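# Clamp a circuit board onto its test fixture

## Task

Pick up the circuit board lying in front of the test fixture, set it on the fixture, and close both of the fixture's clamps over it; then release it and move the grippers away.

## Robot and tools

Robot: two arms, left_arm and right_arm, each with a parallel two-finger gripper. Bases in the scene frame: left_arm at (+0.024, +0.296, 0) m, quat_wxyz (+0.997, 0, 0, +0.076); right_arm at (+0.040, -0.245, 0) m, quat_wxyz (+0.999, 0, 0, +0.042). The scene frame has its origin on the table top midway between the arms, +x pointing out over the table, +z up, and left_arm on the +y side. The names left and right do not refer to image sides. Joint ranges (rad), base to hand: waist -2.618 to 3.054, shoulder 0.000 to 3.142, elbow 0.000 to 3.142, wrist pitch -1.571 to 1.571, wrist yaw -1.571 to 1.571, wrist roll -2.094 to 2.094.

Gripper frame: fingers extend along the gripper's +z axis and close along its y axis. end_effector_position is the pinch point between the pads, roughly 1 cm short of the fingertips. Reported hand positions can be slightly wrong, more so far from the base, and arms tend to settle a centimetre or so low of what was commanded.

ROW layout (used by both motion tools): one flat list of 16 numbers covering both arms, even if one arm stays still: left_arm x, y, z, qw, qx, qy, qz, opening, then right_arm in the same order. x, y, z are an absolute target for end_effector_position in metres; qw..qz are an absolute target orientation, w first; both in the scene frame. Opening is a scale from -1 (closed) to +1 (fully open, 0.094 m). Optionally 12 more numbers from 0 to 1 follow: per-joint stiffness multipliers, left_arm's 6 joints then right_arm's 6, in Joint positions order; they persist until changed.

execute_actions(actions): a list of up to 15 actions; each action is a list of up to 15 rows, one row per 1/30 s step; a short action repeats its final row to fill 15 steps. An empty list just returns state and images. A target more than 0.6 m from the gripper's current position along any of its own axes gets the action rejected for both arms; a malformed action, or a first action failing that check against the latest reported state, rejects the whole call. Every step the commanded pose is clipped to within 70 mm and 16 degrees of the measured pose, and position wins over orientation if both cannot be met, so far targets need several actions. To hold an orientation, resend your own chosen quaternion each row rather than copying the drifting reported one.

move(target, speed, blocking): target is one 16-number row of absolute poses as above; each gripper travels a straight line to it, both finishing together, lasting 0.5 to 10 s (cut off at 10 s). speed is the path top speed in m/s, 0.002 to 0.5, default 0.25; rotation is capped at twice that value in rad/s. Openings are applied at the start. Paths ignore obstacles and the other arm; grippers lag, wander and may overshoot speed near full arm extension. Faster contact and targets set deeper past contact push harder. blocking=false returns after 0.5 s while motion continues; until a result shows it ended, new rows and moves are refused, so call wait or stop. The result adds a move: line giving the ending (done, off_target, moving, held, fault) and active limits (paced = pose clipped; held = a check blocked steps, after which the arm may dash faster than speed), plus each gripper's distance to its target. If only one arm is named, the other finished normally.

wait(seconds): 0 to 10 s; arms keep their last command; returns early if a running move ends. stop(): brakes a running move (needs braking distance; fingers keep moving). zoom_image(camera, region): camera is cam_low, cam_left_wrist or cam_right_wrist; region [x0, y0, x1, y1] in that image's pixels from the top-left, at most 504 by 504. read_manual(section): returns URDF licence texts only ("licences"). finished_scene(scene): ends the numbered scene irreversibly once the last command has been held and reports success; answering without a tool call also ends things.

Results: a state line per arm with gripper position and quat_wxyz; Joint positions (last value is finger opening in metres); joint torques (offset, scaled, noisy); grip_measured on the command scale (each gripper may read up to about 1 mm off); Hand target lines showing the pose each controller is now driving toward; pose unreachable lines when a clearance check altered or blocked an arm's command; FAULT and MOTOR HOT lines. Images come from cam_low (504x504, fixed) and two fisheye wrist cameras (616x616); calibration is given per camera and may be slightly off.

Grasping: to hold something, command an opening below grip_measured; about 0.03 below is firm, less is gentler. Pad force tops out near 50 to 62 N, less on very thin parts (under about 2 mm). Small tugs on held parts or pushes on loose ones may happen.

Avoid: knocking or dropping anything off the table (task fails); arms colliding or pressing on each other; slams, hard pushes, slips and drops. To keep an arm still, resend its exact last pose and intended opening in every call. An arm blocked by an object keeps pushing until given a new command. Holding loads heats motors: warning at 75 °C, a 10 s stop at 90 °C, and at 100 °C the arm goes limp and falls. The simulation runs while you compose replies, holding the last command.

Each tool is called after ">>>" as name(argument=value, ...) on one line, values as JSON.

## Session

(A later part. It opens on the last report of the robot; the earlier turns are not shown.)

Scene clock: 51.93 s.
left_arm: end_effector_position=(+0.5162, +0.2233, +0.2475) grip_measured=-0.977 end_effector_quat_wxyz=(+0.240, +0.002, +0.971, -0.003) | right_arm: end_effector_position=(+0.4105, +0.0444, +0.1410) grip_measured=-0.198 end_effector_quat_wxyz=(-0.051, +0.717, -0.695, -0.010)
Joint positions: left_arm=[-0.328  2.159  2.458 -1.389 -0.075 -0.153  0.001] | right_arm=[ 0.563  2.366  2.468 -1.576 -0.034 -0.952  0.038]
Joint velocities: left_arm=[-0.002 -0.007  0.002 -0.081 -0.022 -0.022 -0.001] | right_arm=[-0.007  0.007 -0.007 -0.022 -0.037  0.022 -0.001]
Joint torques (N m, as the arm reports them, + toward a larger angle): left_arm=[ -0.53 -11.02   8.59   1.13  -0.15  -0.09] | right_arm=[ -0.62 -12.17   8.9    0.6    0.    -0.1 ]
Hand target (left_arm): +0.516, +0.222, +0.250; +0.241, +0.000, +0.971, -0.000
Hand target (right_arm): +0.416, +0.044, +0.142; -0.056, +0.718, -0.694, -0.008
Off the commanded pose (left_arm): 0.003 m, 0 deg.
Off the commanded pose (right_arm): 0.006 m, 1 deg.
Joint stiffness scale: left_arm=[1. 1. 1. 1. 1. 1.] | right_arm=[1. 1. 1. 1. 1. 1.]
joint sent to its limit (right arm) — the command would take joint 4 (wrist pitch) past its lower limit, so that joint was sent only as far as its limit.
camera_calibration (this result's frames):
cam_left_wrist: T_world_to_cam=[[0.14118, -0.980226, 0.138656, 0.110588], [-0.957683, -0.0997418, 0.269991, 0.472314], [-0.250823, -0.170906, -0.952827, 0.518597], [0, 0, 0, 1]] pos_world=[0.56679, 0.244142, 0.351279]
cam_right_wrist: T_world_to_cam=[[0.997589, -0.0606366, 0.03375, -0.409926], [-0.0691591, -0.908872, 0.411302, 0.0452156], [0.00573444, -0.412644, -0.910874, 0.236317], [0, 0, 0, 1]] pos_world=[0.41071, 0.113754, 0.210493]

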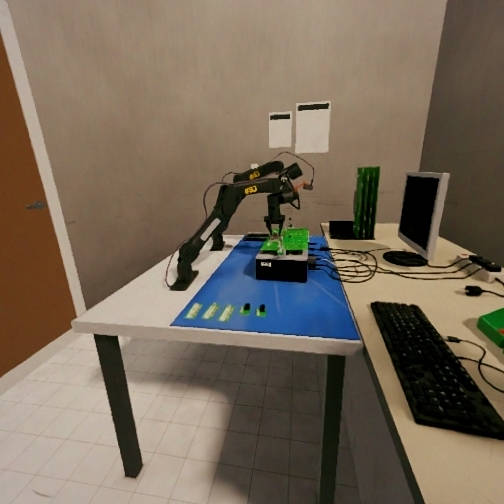

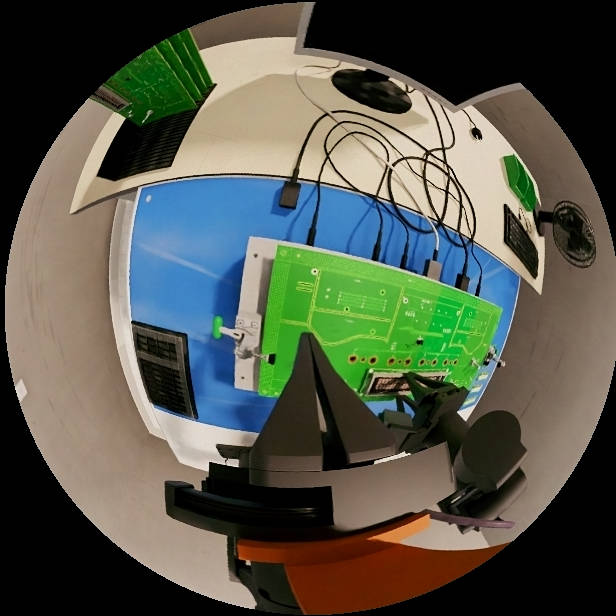

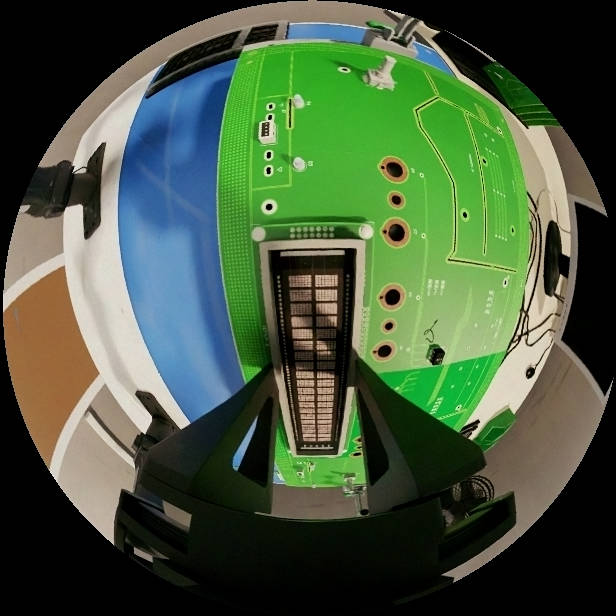

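Supported. Release, and go look at the near pin.

>>> execute_actions(actions=[[[0.516,0.222,0.25,0.24,0,0.97,0,-1,0.412,0.0445,0.142,-0.05,0.717,-0.695,-0.009,-0.2]],[[0.516,0.222,0.25,0.24,0,0.97,0,-1,0.412,0.0445,0.142,-0.05,0.717,-0.695,-0.009,0.2]],[[0.516,0.222,0.25,0.24,0,0.97,0,-1,0.41,0.04,0.175,-0.07,0.717,-0.695,-0.009,0.2]]])

>>> move(target=[0.516,0.222,0.25,0.24,0,0.97,0,-1,0.30,-0.15,0.19,0,-0.03,-0.999,0,-1])

>>> zoom_image(camera="cam_left_wrist", region=[265,235,305,275])

Scene clock: 53.50 s.
left_arm: end_effector_position=(+0.5162, +0.2233, +0.2475) grip_measured=-0.977 end_effector_quat_wxyz=(+0.240, +0.002, +0.971, -0.003) | right_arm: end_effector_position=(+0.4087, +0.0430, +0.1696) grip_measured=+0.198 end_effector_quat_wxyz=(-0.082, +0.716, -0.694, -0.005)
Joint positions: left_arm=[-0.328  2.159  2.458 -1.389 -0.075 -0.153  0.001] | right_arm=[ 0.563  2.302  2.468 -1.576 -0.034 -0.952  0.056]
Joint velocities: left_arm=[-0.002 -0.002 -0.007  0.007 -0.037  0.037 -0.   ] | right_arm=[ 0.012  0.002  0.007 -0.066  0.022 -0.007 -0.001]
Joint torques (N m, as the arm reports them, + toward a larger angle): left_arm=[ -0.53 -11.03   8.59   1.13  -0.15  -0.09] | right_arm=[ -0.82 -13.88   6.52   0.72  -0.1   -0.06]
Hand target (left_arm): +0.516, +0.222, +0.250; +0.241, +0.000, +0.971, -0.000
Hand target (right_arm): +0.410, +0.040, +0.175; -0.088, +0.715, -0.694, -0.006
Off the commanded pose (left_arm): 0.003 m, 0 deg.
Off the commanded pose (right_arm): 0.006 m, 1 deg.
Joint stiffness scale: left_arm=[1. 1. 1. 1. 1. 1.] | right_arm=[1. 1. 1. 1. 1. 1.]
joint sent to its limit (right arm) — the command would take joint 4 (wrist pitch) past its lower limit, so that joint was sent only as far as its limit.
camera_calibration (this result's frames):
cam_left_wrist: T_world_to_cam=[[0.14118, -0.980226, 0.138656, 0.110588], [-0.957683, -0.0997418, 0.269991, 0.472314], [-0.250823, -0.170906, -0.952827, 0.518597], [0, 0, 0, 1]] pos_world=[0.56679, 0.244142, 0.351279]
cam_right_wrist: T_world_to_cam=[[0.994647, -0.0628612, 0.0820139, -0.416013], [-0.08907, -0.923925, 0.37206, 0.047487], [0.0523866, -0.377373, -0.924578, 0.243547], [0, 0, 0, 1]] pos_world=[0.405257, 0.109631, 0.241629]

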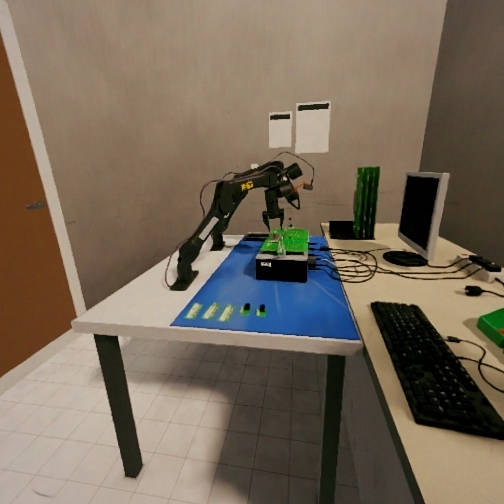

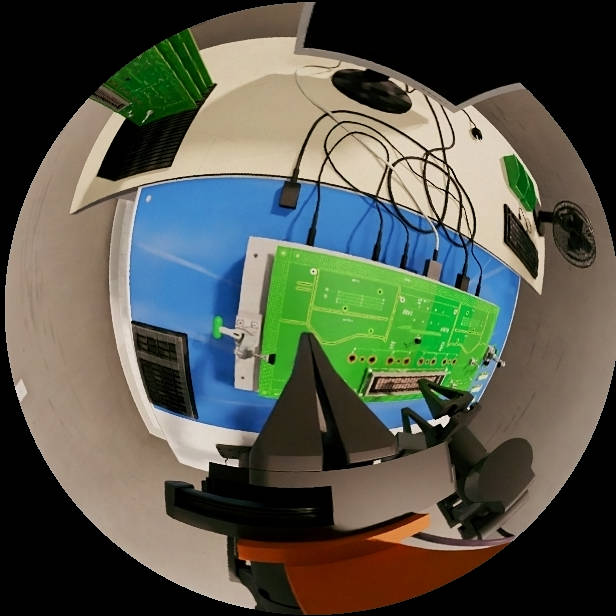

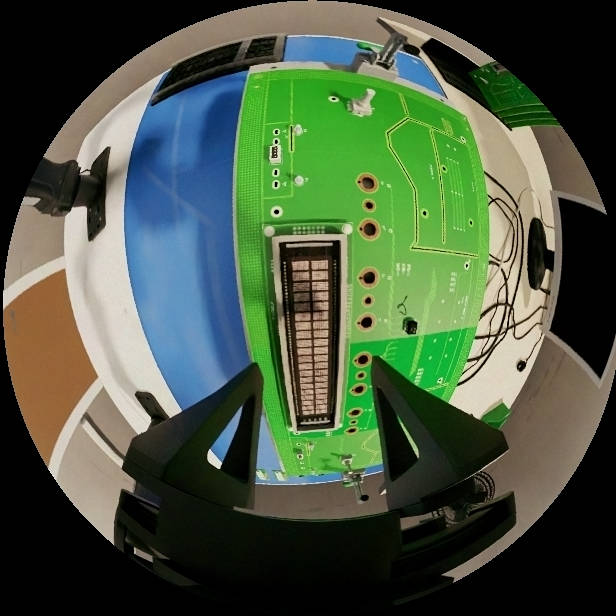

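Scene clock: 57.33 s.
left_arm: end_effector_position=(+0.5162, +0.2233, +0.2475) grip_measured=-0.977 end_effector_quat_wxyz=(+0.240, +0.002, +0.971, -0.003) | right_arm: end_effector_position=(+0.3036, -0.1462, +0.1882) grip_measured=-0.997 end_effector_quat_wxyz=(-0.004, +0.020, +1.000, -0.001)
Joint positions: left_arm=[-0.328  2.159  2.458 -1.389 -0.075 -0.153  0.001] | right_arm=[ 0.269  1.638  1.616 -1.558 -0.001  0.394  0.   ]
Joint velocities: left_arm=[-0.002  0.002 -0.007 -0.007 -0.037 -0.007 -0.   ] | right_arm=[-0.002 -0.012 -0.002  0.037  0.066 -0.022 -0.   ]
Joint torques (N m, as the arm reports them, + toward a larger angle): left_arm=[ -0.53 -11.02   8.57   1.13  -0.15  -0.09] | right_arm=[-0.61 -8.96  5.55  0.33 -0.04  0.1 ]
Hand target (left_arm): +0.516, +0.222, +0.250; +0.241, +0.000, +0.971, -0.000
Hand target (right_arm): +0.299, -0.149, +0.192; -0.003, +0.029, +1.000, +0.002
Off the commanded pose (left_arm): 0.003 m, 0 deg.
Off the commanded pose (right_arm): 0.006 m, 1 deg.
Joint stiffness scale: left_arm=[1. 1. 1. 1. 1. 1.] | right_arm=[1. 1. 1. 1. 1. 1.]
move: done
camera_calibration (this result's frames):
cam_left_wrist: T_world_to_cam=[[0.14118, -0.980226, 0.138656, 0.110588], [-0.957683, -0.0997418, 0.269991, 0.472314], [-0.250823, -0.170906, -0.952827, 0.518597], [0, 0, 0, 1]] pos_world=[0.56679, 0.244142, 0.351279]
cam_right_wrist: T_world_to_cam=[[-0.130206, -0.991381, -0.0145163, -0.100956], [-0.860566, 0.10573, 0.498244, 0.217358], [-0.492414, 0.0773667, -0.866916, 0.415927], [0, 0, 0, 1]] pos_world=[0.378714, -0.155246, 0.250811]

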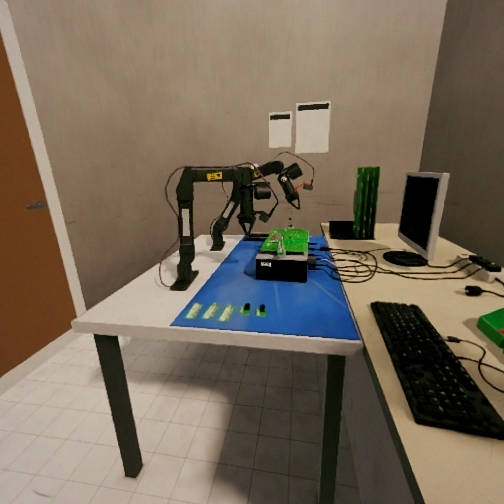

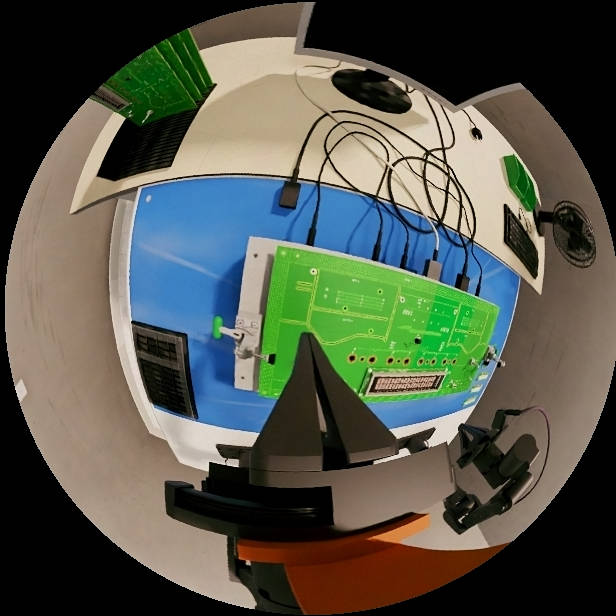

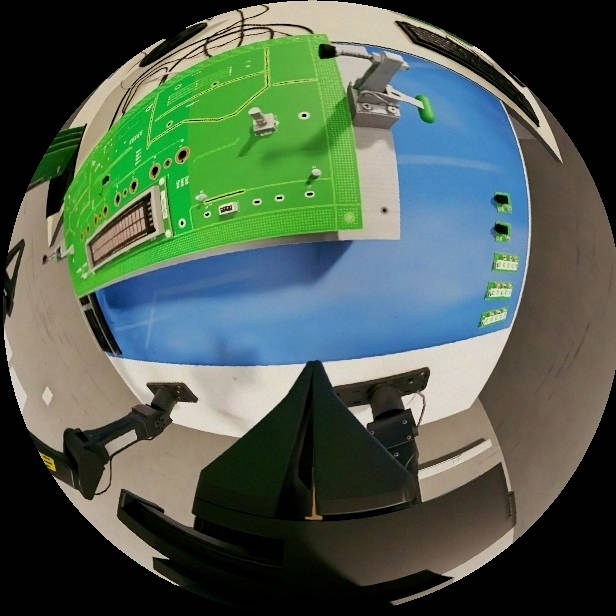

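Region (265, 235, 305, 275) of cam_left_wrist's 616x616 image, scaled by 12.600, with more detail than that image has.

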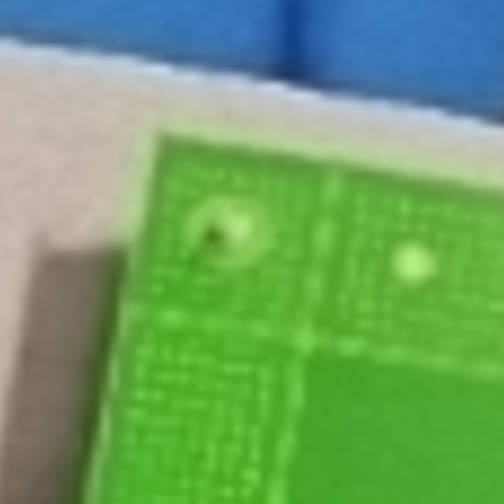

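>>> zoom_image(camera="cam_right_wrist", region=[320,180,410,250])

Region (320, 180, 410, 250) of cam_right_wrist's 616x616 image, scaled by 5.600, with more detail than that image has.

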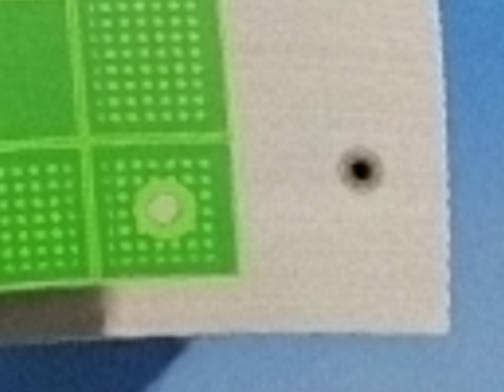

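>>> move(target=[0.516,0.222,0.25,0.24,0,0.97,0,-1,0.398,-0.02,0.165,-0.03,0.695,-0.718,-0.01,0.5])

>>> move(target=[0.516,0.222,0.25,0.24,0,0.97,0,-1,0.398,-0.02,0.137,-0.02,0.695,-0.718,-0.01,0.5], speed=0.04)

Scene clock: 61.37 s.
left_arm: end_effector_position=(+0.5162, +0.2233, +0.2475) grip_measured=-0.977 end_effector_quat_wxyz=(+0.240, +0.002, +0.971, -0.003) | right_arm: end_effector_position=(+0.4007, -0.0262, +0.1640) grip_measured=+0.498 end_effector_quat_wxyz=(+0.032, -0.688, +0.725, +0.000)
Joint positions: left_arm=[-0.328  2.159  2.458 -1.389 -0.075 -0.153  0.001] | right_arm=[ 0.451  2.153  2.206 -1.562 -0.015 -0.982  0.07 ]
Joint velocities: left_arm=[ 0.002  0.012 -0.022 -0.037 -0.051 -0.051 -0.   ] | right_arm=[-0.007 -0.002 -0.002 -0.037  0.022 -0.007  0.001]
Joint torques (N m, as the arm reports them, + toward a larger angle): left_arm=[ -0.54 -11.04   8.57   1.13  -0.15  -0.08] | right_arm=[  0.66 -10.48   8.36   0.42  -0.16  -0.03]
Hand target (left_arm): +0.516, +0.222, +0.250; +0.241, +0.000, +0.971, -0.000
Hand target (right_arm): +0.399, -0.021, +0.164; -0.030, +0.695, -0.718, -0.008
Off the commanded pose (left_arm): 0.003 m, 0 deg.
Off the commanded pose (right_arm): 0.007 m, 2 deg.
Joint stiffness scale: left_arm=[1. 1. 1. 1. 1. 1.] | right_arm=[1. 1. 1. 1. 1. 1.]
move: done
camera_calibration (this result's frames):
cam_left_wrist: T_world_to_cam=[[0.14118, -0.980226, 0.138656, 0.110588], [-0.957683, -0.0997418, 0.269991, 0.472314], [-0.250823, -0.170906, -0.952827, 0.518597], [0, 0, 0, 1]] pos_world=[0.56679, 0.244142, 0.351279]
cam_right_wrist: T_world_to_cam=[[0.989694, -0.141652, 0.020985, -0.402056], [-0.136039, -0.884309, 0.446645, -0.00741673], [-0.0447109, -0.444896, -0.894465, 0.244866], [0, 0, 0, 1]] pos_world=[0.407851, 0.0454292, 0.230774]

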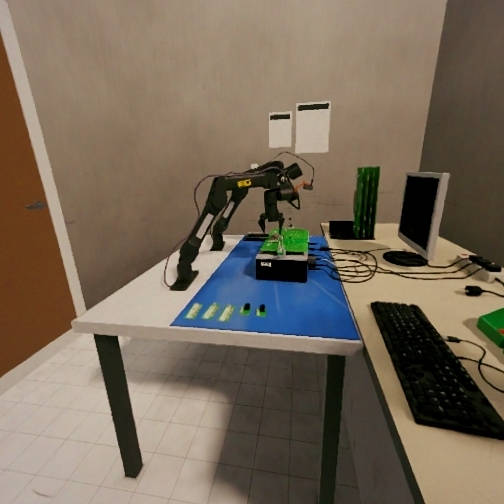

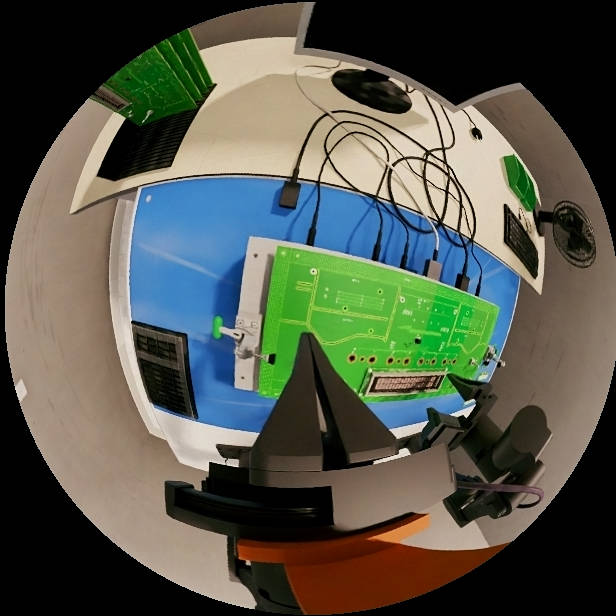

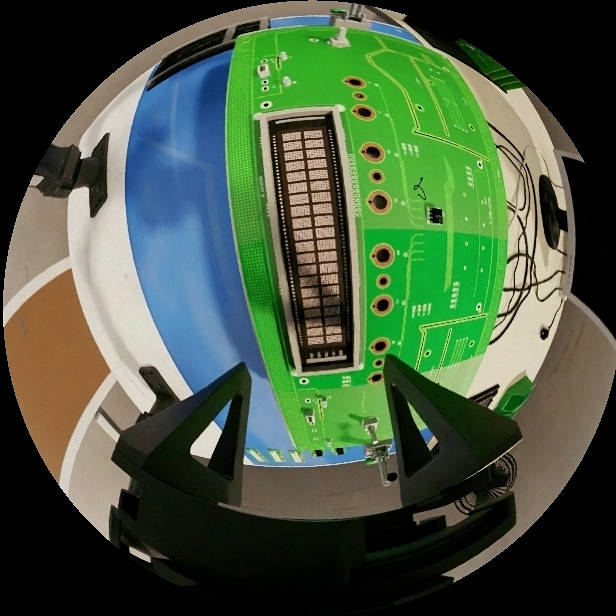

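Scene clock: 62.40 s.
left_arm: end_effector_position=(+0.5162, +0.2233, +0.2475) grip_measured=-0.977 end_effector_quat_wxyz=(+0.240, +0.002, +0.971, -0.003) | right_arm: end_effector_position=(+0.4006, -0.0262, +0.1411) grip_measured=+0.498 end_effector_quat_wxyz=(+0.020, -0.688, +0.725, +0.003)
Joint positions: left_arm=[-0.328  2.159  2.458 -1.389 -0.075 -0.153  0.001] | right_arm=[ 0.451  2.153  2.113 -1.492 -0.015 -0.983  0.07 ]
Joint velocities: left_arm=[-0.002 -0.027  0.002 -0.007 -0.037 -0.022  0.001] | right_arm=[ 0.022 -0.002  0.007  0.037 -0.037 -0.007 -0.001]
Joint torques (N m, as the arm reports them, + toward a larger angle): left_arm=[ -0.51 -11.04   8.61   1.13  -0.15  -0.09] | right_arm=[  0.88 -11.43   5.75   0.59  -0.15  -0.07]
Hand target (left_arm): +0.516, +0.222, +0.250; +0.241, +0.000, +0.971, -0.000
Hand target (right_arm): +0.398, -0.020, +0.137; -0.020, +0.695, -0.718, -0.010
Off the commanded pose (left_arm): 0.003 m, 0 deg.
Off the commanded pose (right_arm): 0.008 m, 1 deg.
Joint stiffness scale: left_arm=[1. 1. 1. 1. 1. 1.] | right_arm=[1. 1. 1. 1. 1. 1.]
move: done
camera_calibration (this result's frames):
cam_left_wrist: T_world_to_cam=[[0.14118, -0.980226, 0.138656, 0.110588], [-0.957683, -0.0997418, 0.269991, 0.472314], [-0.250823, -0.170906, -0.952827, 0.518597], [0, 0, 0, 1]] pos_world=[0.56679, 0.244142, 0.351279]
cam_right_wrist: T_world_to_cam=[[0.989986, -0.141133, 0.00287713, -0.39905], [-0.126642, -0.878967, 0.45976, -0.00273619], [-0.0623584, -0.45552, -0.888039, 0.230279], [0, 0, 0, 1]] pos_world=[0.409068, 0.0461724, 0.206902]

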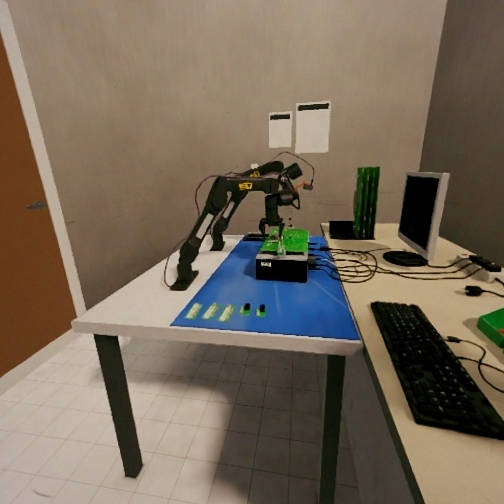

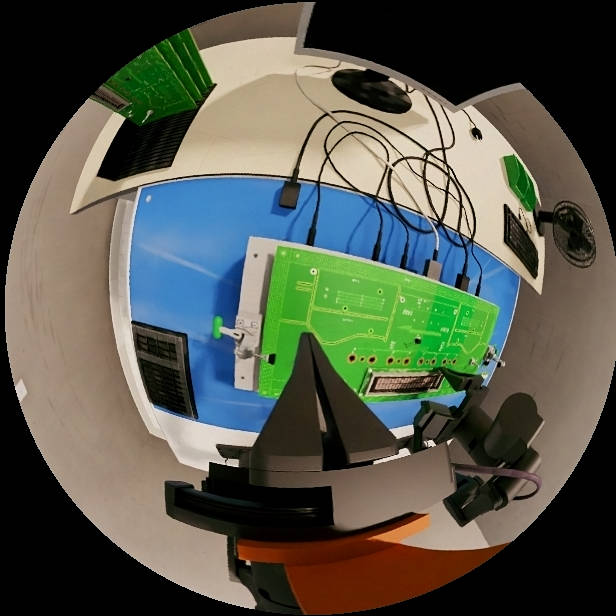

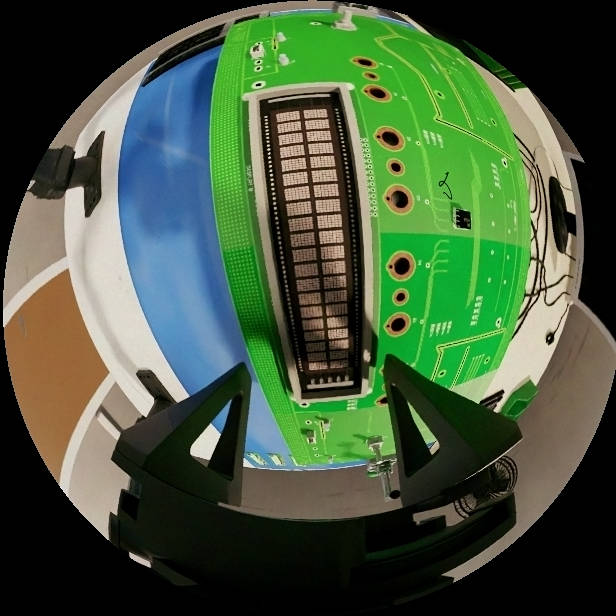

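>>> execute_actions(actions=[[[0.516,0.222,0.25,0.24,0,0.97,0,-1,0.399,-0.024,0.134,-0.02,0.69,-0.723,-0.005,0.28]],[[0.516,0.222,0.25,0.24,0,0.97,0,-1,0.399,-0.024,0.134,-0.02,0.69,-0.723,-0.005,0.2]]])

>>> zoom_image(camera="cam_right_wrist", region=[260,340,400,480])

Scene clock: 63.50 s.
left_arm: end_effector_position=(+0.5162, +0.2233, +0.2475) grip_measured=-0.977 end_effector_quat_wxyz=(+0.240, +0.002, +0.971, -0.003) | right_arm: end_effector_position=(+0.4029, -0.0261, +0.1375) grip_measured=+0.202 end_effector_quat_wxyz=(+0.023, -0.689, +0.725, -0.000)
Joint positions: left_arm=[-0.328  2.159  2.458 -1.389 -0.075 -0.153  0.001] | right_arm=[ 0.451  2.152  2.097 -1.471 -0.009 -0.983  0.056]
Joint velocities: left_arm=[ 0.007  0.022 -0.007  0.081  0.007 -0.022  0.   ] | right_arm=[-0.007  0.002 -0.007 -0.022 -0.022 -0.081  0.001]
Joint torques (N m, as the arm reports them, + toward a larger angle): left_arm=[ -0.54 -11.03   8.59   1.13  -0.16  -0.08] | right_arm=[  0.42 -12.29   4.7    0.6   -0.11   0.  ]
Hand target (left_arm): +0.516, +0.222, +0.250; +0.241, +0.000, +0.971, -0.000
Hand target (right_arm): +0.399, -0.024, +0.134; -0.020, +0.690, -0.723, -0.005
Off the commanded pose (left_arm): 0.003 m, 0 deg.
Off the commanded pose (right_arm): 0.006 m, 1 deg.
Joint stiffness scale: left_arm=[1. 1. 1. 1. 1. 1.] | right_arm=[1. 1. 1. 1. 1. 1.]
camera_calibration (this result's frames):
cam_left_wrist: T_world_to_cam=[[0.14118, -0.980226, 0.138656, 0.110588], [-0.957683, -0.0997418, 0.269991, 0.472314], [-0.250823, -0.170906, -0.952827, 0.518597], [0, 0, 0, 1]] pos_world=[0.56679, 0.244142, 0.351279]
cam_right_wrist: T_world_to_cam=[[0.989949, -0.140979, 0.0112298, -0.402369], [-0.130279, -0.878153, 0.460299, 0.000725619], [-0.055031, -0.457136, -0.887693, 0.22428], [0, 0, 0, 1]] pos_world=[0.410761, 0.046438, 0.203276]

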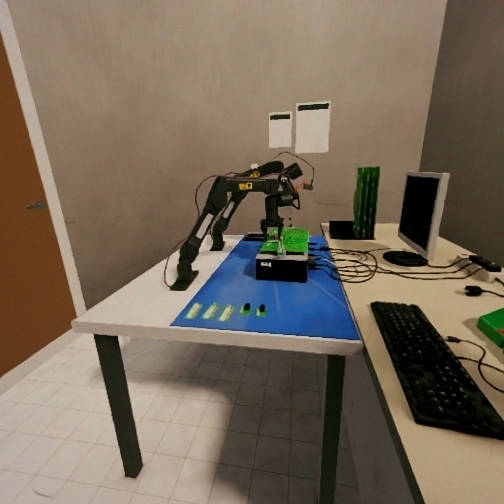

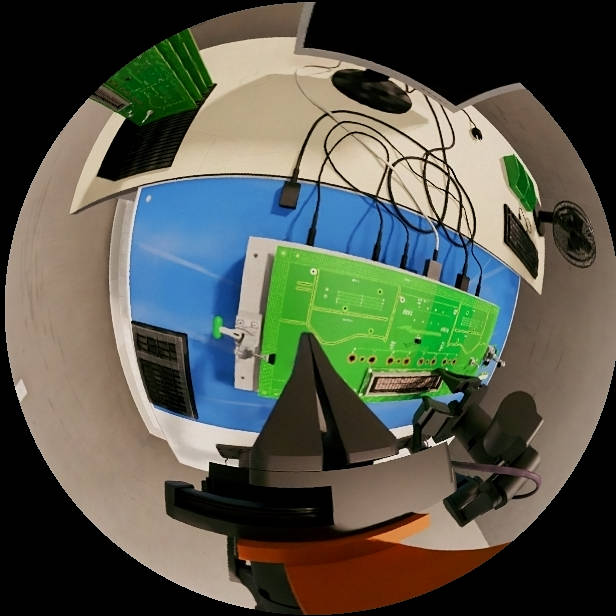

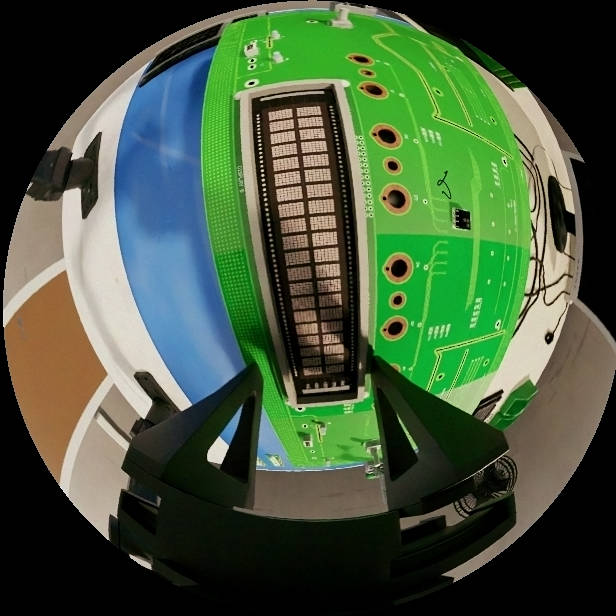

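Region (260, 340, 400, 480) of cam_right_wrist's 616x616 image, scaled by 3.600, with more detail than that image has.

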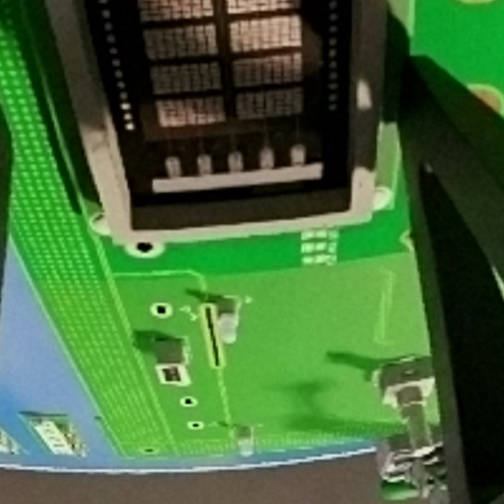

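>>> execute_actions(actions=[[[0.516,0.222,0.25,0.24,0,0.97,0,-1,0.399,-0.024,0.134,-0.02,0.69,-0.723,-0.005,0.18],[0.516,0.222,0.25,0.24,0,0.97,0,-1,0.399,-0.024,0.134,-0.02,0.69,-0.723,-0.005,0.17],[0.516,0.222,0.25,0.24,0,0.97,0,-1,0.399,-0.024,0.134,-0.02,0.69,-0.723,-0.005,0.16],[0.516,0.222,0.25,0.24,0,0.97,0,-1,0.399,-0.024,0.134,-0.02,0.69,-0.723,-0.005,0.15],[0.516,0.222,0.25,0.24,0,0.97,0,-1,0.399,-0.024,0.134,-0.02,0.69,-0.723,-0.005,0.14],[0.516,0.222,0.25,0.24,0,0.97,0,-1,0.399,-0.024,0.134,-0.02,0.69,-0.723,-0.005,0.13],[0.516,0.222,0.25,0.24,0,0.97,0,-1,0.399,-0.024,0.134,-0.02,0.69,-0.723,-0.005,0.12],[0.516,0.222,0.25,0.24,0,0.97,0,-1,0.399,-0.024,0.134,-0.02,0.69,-0.723,-0.005,0.11],[0.516,0.222,0.25,0.24,0,0.97,0,-1,0.399,-0.024,0.134,-0.02,0.69,-0.723,-0.005,0.10]]])

>>> zoom_image(camera="cam_right_wrist", region=[260,340,400,480])

Scene clock: 64.13 s.
left_arm: end_effector_position=(+0.5162, +0.2233, +0.2475) grip_measured=-0.977 end_effector_quat_wxyz=(+0.240, +0.002, +0.971, -0.003) | right_arm: end_effector_position=(+0.4051, -0.0260, +0.1376) grip_measured=+0.102 end_effector_quat_wxyz=(+0.026, -0.688, +0.725, -0.004)
Joint positions: left_arm=[-0.328  2.159  2.458 -1.389 -0.075 -0.153  0.001] | right_arm=[ 0.451  2.152  2.097 -1.463 -0.003 -0.983  0.052]
Joint velocities: left_arm=[-0.007 -0.012  0.022 -0.007 -0.007 -0.022 -0.   ] | right_arm=[-0.017  0.007  0.002 -0.037 -0.066  0.022 -0.001]
Joint torques (N m, as the arm reports them, + toward a larger angle): left_arm=[ -0.53 -11.05   8.57   1.14  -0.15  -0.1 ] | right_arm=[  0.43 -12.29   4.76   0.53  -0.17   0.01]
Hand target (left_arm): +0.516, +0.222, +0.250; +0.241, +0.000, +0.971, -0.000
Hand target (right_arm): +0.399, -0.024, +0.134; -0.020, +0.690, -0.723, -0.005
Off the commanded pose (left_arm): 0.003 m, 0 deg.
Off the commanded pose (right_arm): 0.007 m, 1 deg.
Joint stiffness scale: left_arm=[1. 1. 1. 1. 1. 1.] | right_arm=[1. 1. 1. 1. 1. 1.]
camera_calibration (this result's frames):
cam_left_wrist: T_world_to_cam=[[0.14118, -0.980226, 0.138656, 0.110588], [-0.957683, -0.0997418, 0.269991, 0.472314], [-0.250823, -0.170906, -0.952827, 0.518597], [0, 0, 0, 1]] pos_world=[0.56679, 0.244142, 0.351279]
cam_right_wrist: T_world_to_cam=[[0.989751, -0.14125, 0.0209945, -0.405799], [-0.134991, -0.877494, 0.460197, 0.00293993], [-0.0465804, -0.458315, -0.887568, 0.221018], [0, 0, 0, 1]] pos_world=[0.412332, 0.0465566, 0.203336]

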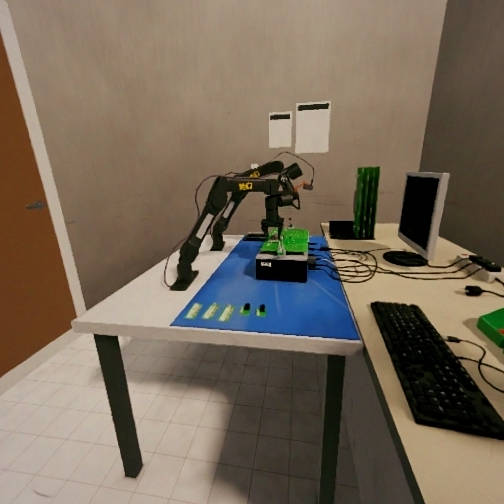

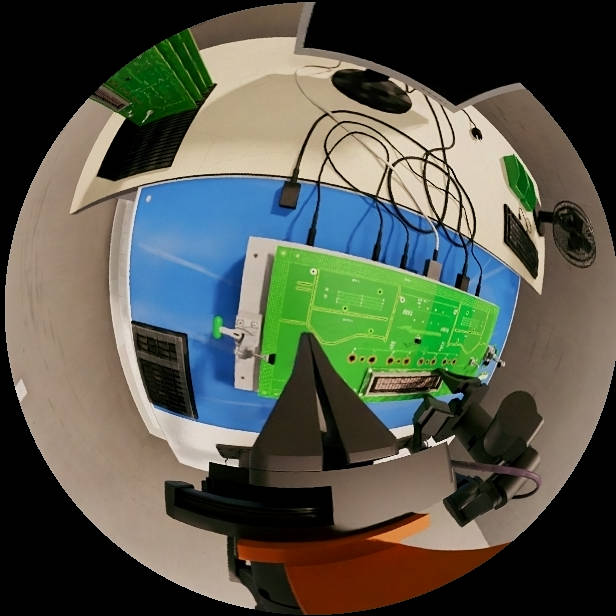

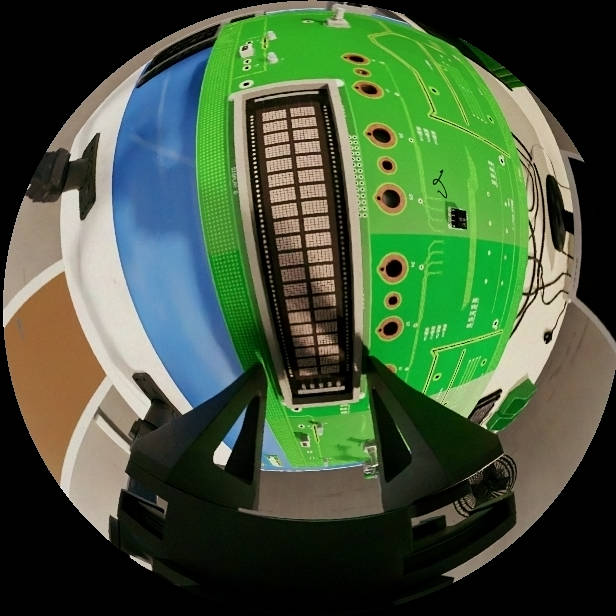

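Region (260, 340, 400, 480) of cam_right_wrist's 616x616 image, scaled by 3.600, with more detail than that image has.

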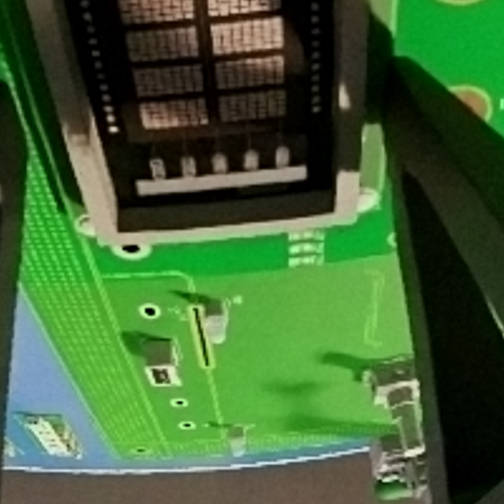

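>>> execute_actions(actions=[[[0.516,0.222,0.25,0.24,0,0.97,0,-1,0.395,-0.024,0.136,-0.02,0.69,-0.723,-0.005,0.1]],[[0.516,0.222,0.25,0.24,0,0.97,0,-1,0.391,-0.024,0.136,-0.02,0.69,-0.723,-0.005,0.1]]])

>>> zoom_image(camera="cam_right_wrist", region=[270,430,340,480])

Scene clock: 65.23 s.
left_arm: end_effector_position=(+0.5162, +0.2233, +0.2475) grip_measured=-0.977 end_effector_quat_wxyz=(+0.240, +0.002, +0.971, -0.003) | right_arm: end_effector_position=(+0.4044, -0.0260, +0.1369) grip_measured=+0.102 end_effector_quat_wxyz=(+0.033, -0.689, +0.724, -0.008)
Joint positions: left_arm=[-0.328  2.159  2.458 -1.389 -0.075 -0.153  0.001] | right_arm=[ 0.454  2.129  2.057 -1.431  0.001 -0.983  0.052]
Joint velocities: left_arm=[-0.002  0.002 -0.012 -0.022  0.007  0.066 -0.001] | right_arm=[-0.027 -0.007  0.007  0.037 -0.051  0.051  0.001]
Joint torques (N m, as the arm reports them, + toward a larger angle): left_arm=[ -0.51 -11.05   8.59   1.13  -0.15  -0.09] | right_arm=[  1.1  -12.89   4.74   0.32  -0.2    0.09]
Hand target (left_arm): +0.516, +0.222, +0.250; +0.241, +0.000, +0.971, -0.000
Hand target (right_arm): +0.391, -0.024, +0.136; -0.020, +0.690, -0.723, -0.005
Off the commanded pose (left_arm): 0.003 m, 0 deg.
Off the commanded pose (right_arm): 0.014 m, 2 deg.
Joint stiffness scale: left_arm=[1. 1. 1. 1. 1. 1.] | right_arm=[1. 1. 1. 1. 1. 1.]
camera_calibration (this result's frames):
cam_left_wrist: T_world_to_cam=[[0.14118, -0.980226, 0.138656, 0.110588], [-0.957683, -0.0997418, 0.269991, 0.472314], [-0.250823, -0.170906, -0.952827, 0.518597], [0, 0, 0, 1]] pos_world=[0.56679, 0.244142, 0.351279]
cam_right_wrist: T_world_to_cam=[[0.989596, -0.139367, 0.0357234, -0.407053], [-0.140282, -0.879557, 0.454643, 0.00600455], [-0.0319413, -0.454924, -0.889957, 0.21487], [0, 0, 0, 1]] pos_world=[0.410524, 0.0463013, 0.203036]

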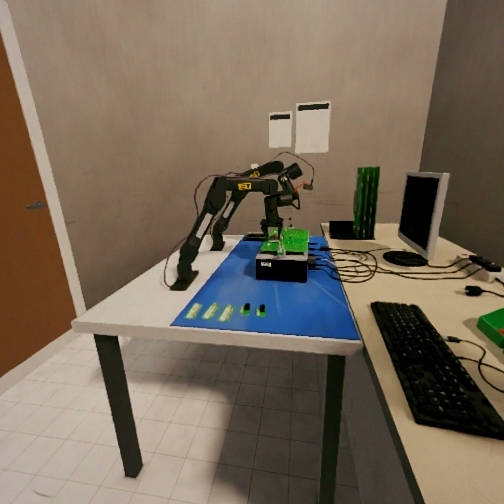

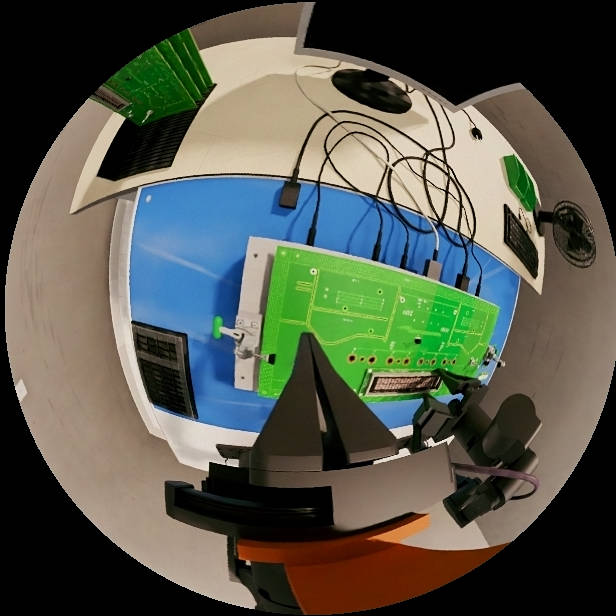

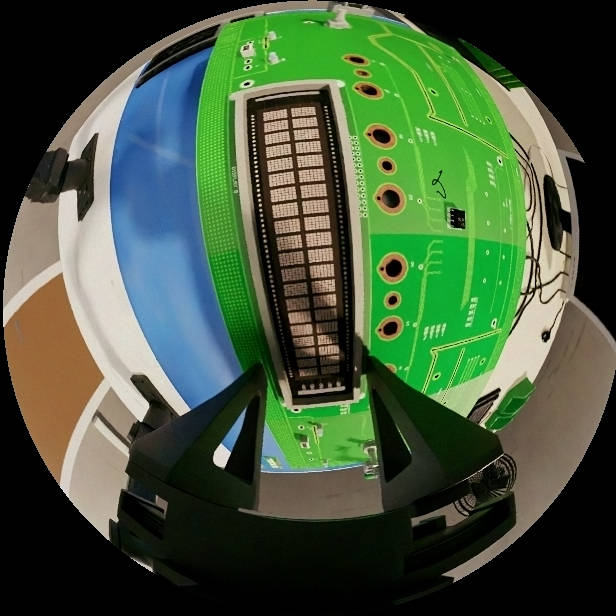

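Region (270, 430, 340, 480) of cam_right_wrist's 616x616 image, scaled by 7.200, with more detail than that image has; it fills the top 360 rows of this view, and the rest is white.

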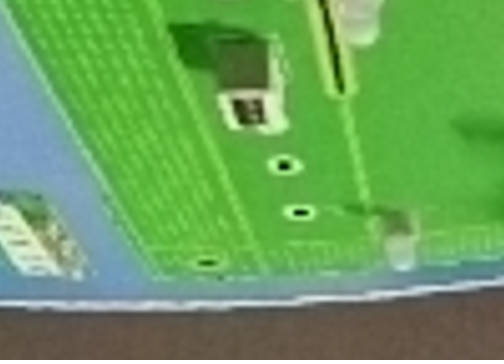

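>>> execute_actions(actions=[[[0.516,0.222,0.25,0.24,0,0.97,0,-1,0.390,-0.025,0.139,-0.02,0.69,-0.723,-0.005,0.1]],[[0.516,0.222,0.25,0.24,0,0.97,0,-1,0.387,-0.025,0.140,-0.02,0.69,-0.723,-0.005,0.1]]])

>>> zoom_image(camera="cam_right_wrist", region=[270,430,340,480])

Scene clock: 66.33 s.
left_arm: end_effector_position=(+0.5162, +0.2233, +0.2475) grip_measured=-0.977 end_effector_quat_wxyz=(+0.240, +0.002, +0.971, -0.003) | right_arm: end_effector_position=(+0.3982, -0.0264, +0.1351) grip_measured=+0.102 end_effector_quat_wxyz=(+0.025, -0.690, +0.723, -0.005)
Joint positions: left_arm=[-0.328  2.159  2.458 -1.389 -0.075 -0.153  0.001] | right_arm=[ 0.46   2.121  2.038 -1.437 -0.    -0.979  0.052]
Joint velocities: left_arm=[ 0.002 -0.002 -0.002  0.11   0.037 -0.037  0.   ] | right_arm=[-0.017 -0.002  0.002 -0.007  0.066 -0.051  0.001]
Joint torques (N m, as the arm reports them, + toward a larger angle): left_arm=[ -0.51 -11.04   8.59   1.13  -0.16  -0.09] | right_arm=[  0.84 -13.57   5.62   0.28  -0.18   0.08]
Hand target (left_arm): +0.516, +0.222, +0.250; +0.241, +0.000, +0.971, -0.000
Hand target (right_arm): +0.387, -0.025, +0.140; -0.020, +0.690, -0.723, -0.005
Off the commanded pose (left_arm): 0.003 m, 0 deg.
Off the commanded pose (right_arm): 0.012 m, 1 deg.
Joint stiffness scale: left_arm=[1. 1. 1. 1. 1. 1.] | right_arm=[1. 1. 1. 1. 1. 1.]
camera_calibration (this result's frames):
cam_left_wrist: T_world_to_cam=[[0.14118, -0.980226, 0.138656, 0.110588], [-0.957683, -0.0997418, 0.269991, 0.472314], [-0.250823, -0.170906, -0.952827, 0.518597], [0, 0, 0, 1]] pos_world=[0.56679, 0.244142, 0.351279]
cam_right_wrist: T_world_to_cam=[[0.990422, -0.13641, 0.0213549, -0.399177], [-0.130738, -0.876794, 0.462753, 0.000861284], [-0.0444002, -0.461112, -0.88623, 0.217132], [0, 0, 0, 1]] pos_world=[0.405108, 0.0464255, 0.200555]

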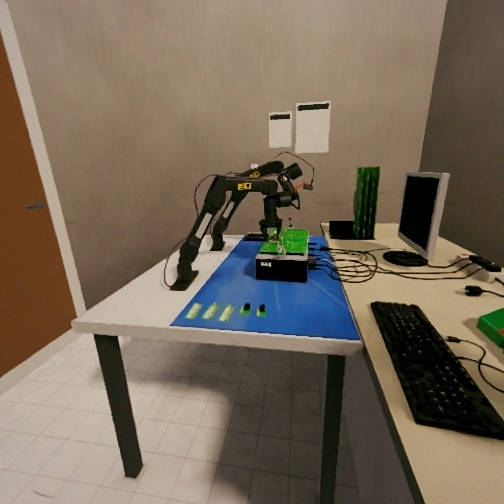

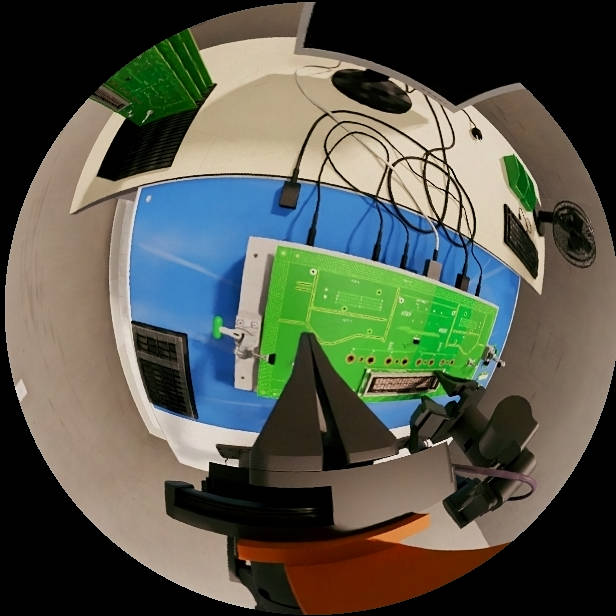

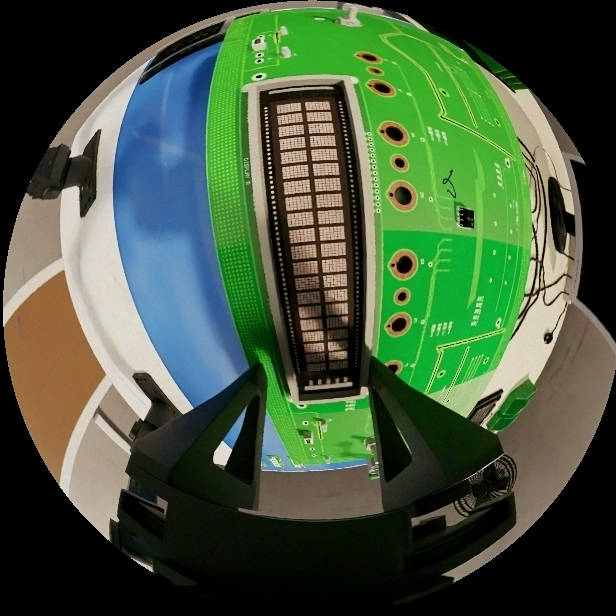

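Region (270, 430, 340, 480) of cam_right_wrist's 616x616 image, scaled by 7.200, with more detail than that image has; it fills the top 360 rows of this view, and the rest is white.

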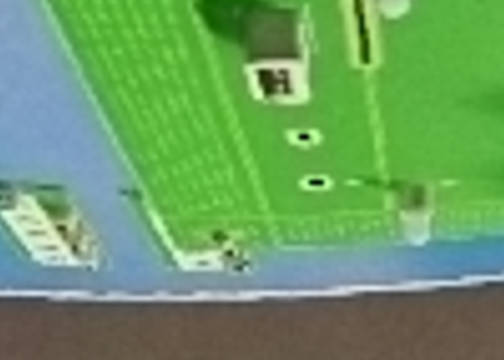

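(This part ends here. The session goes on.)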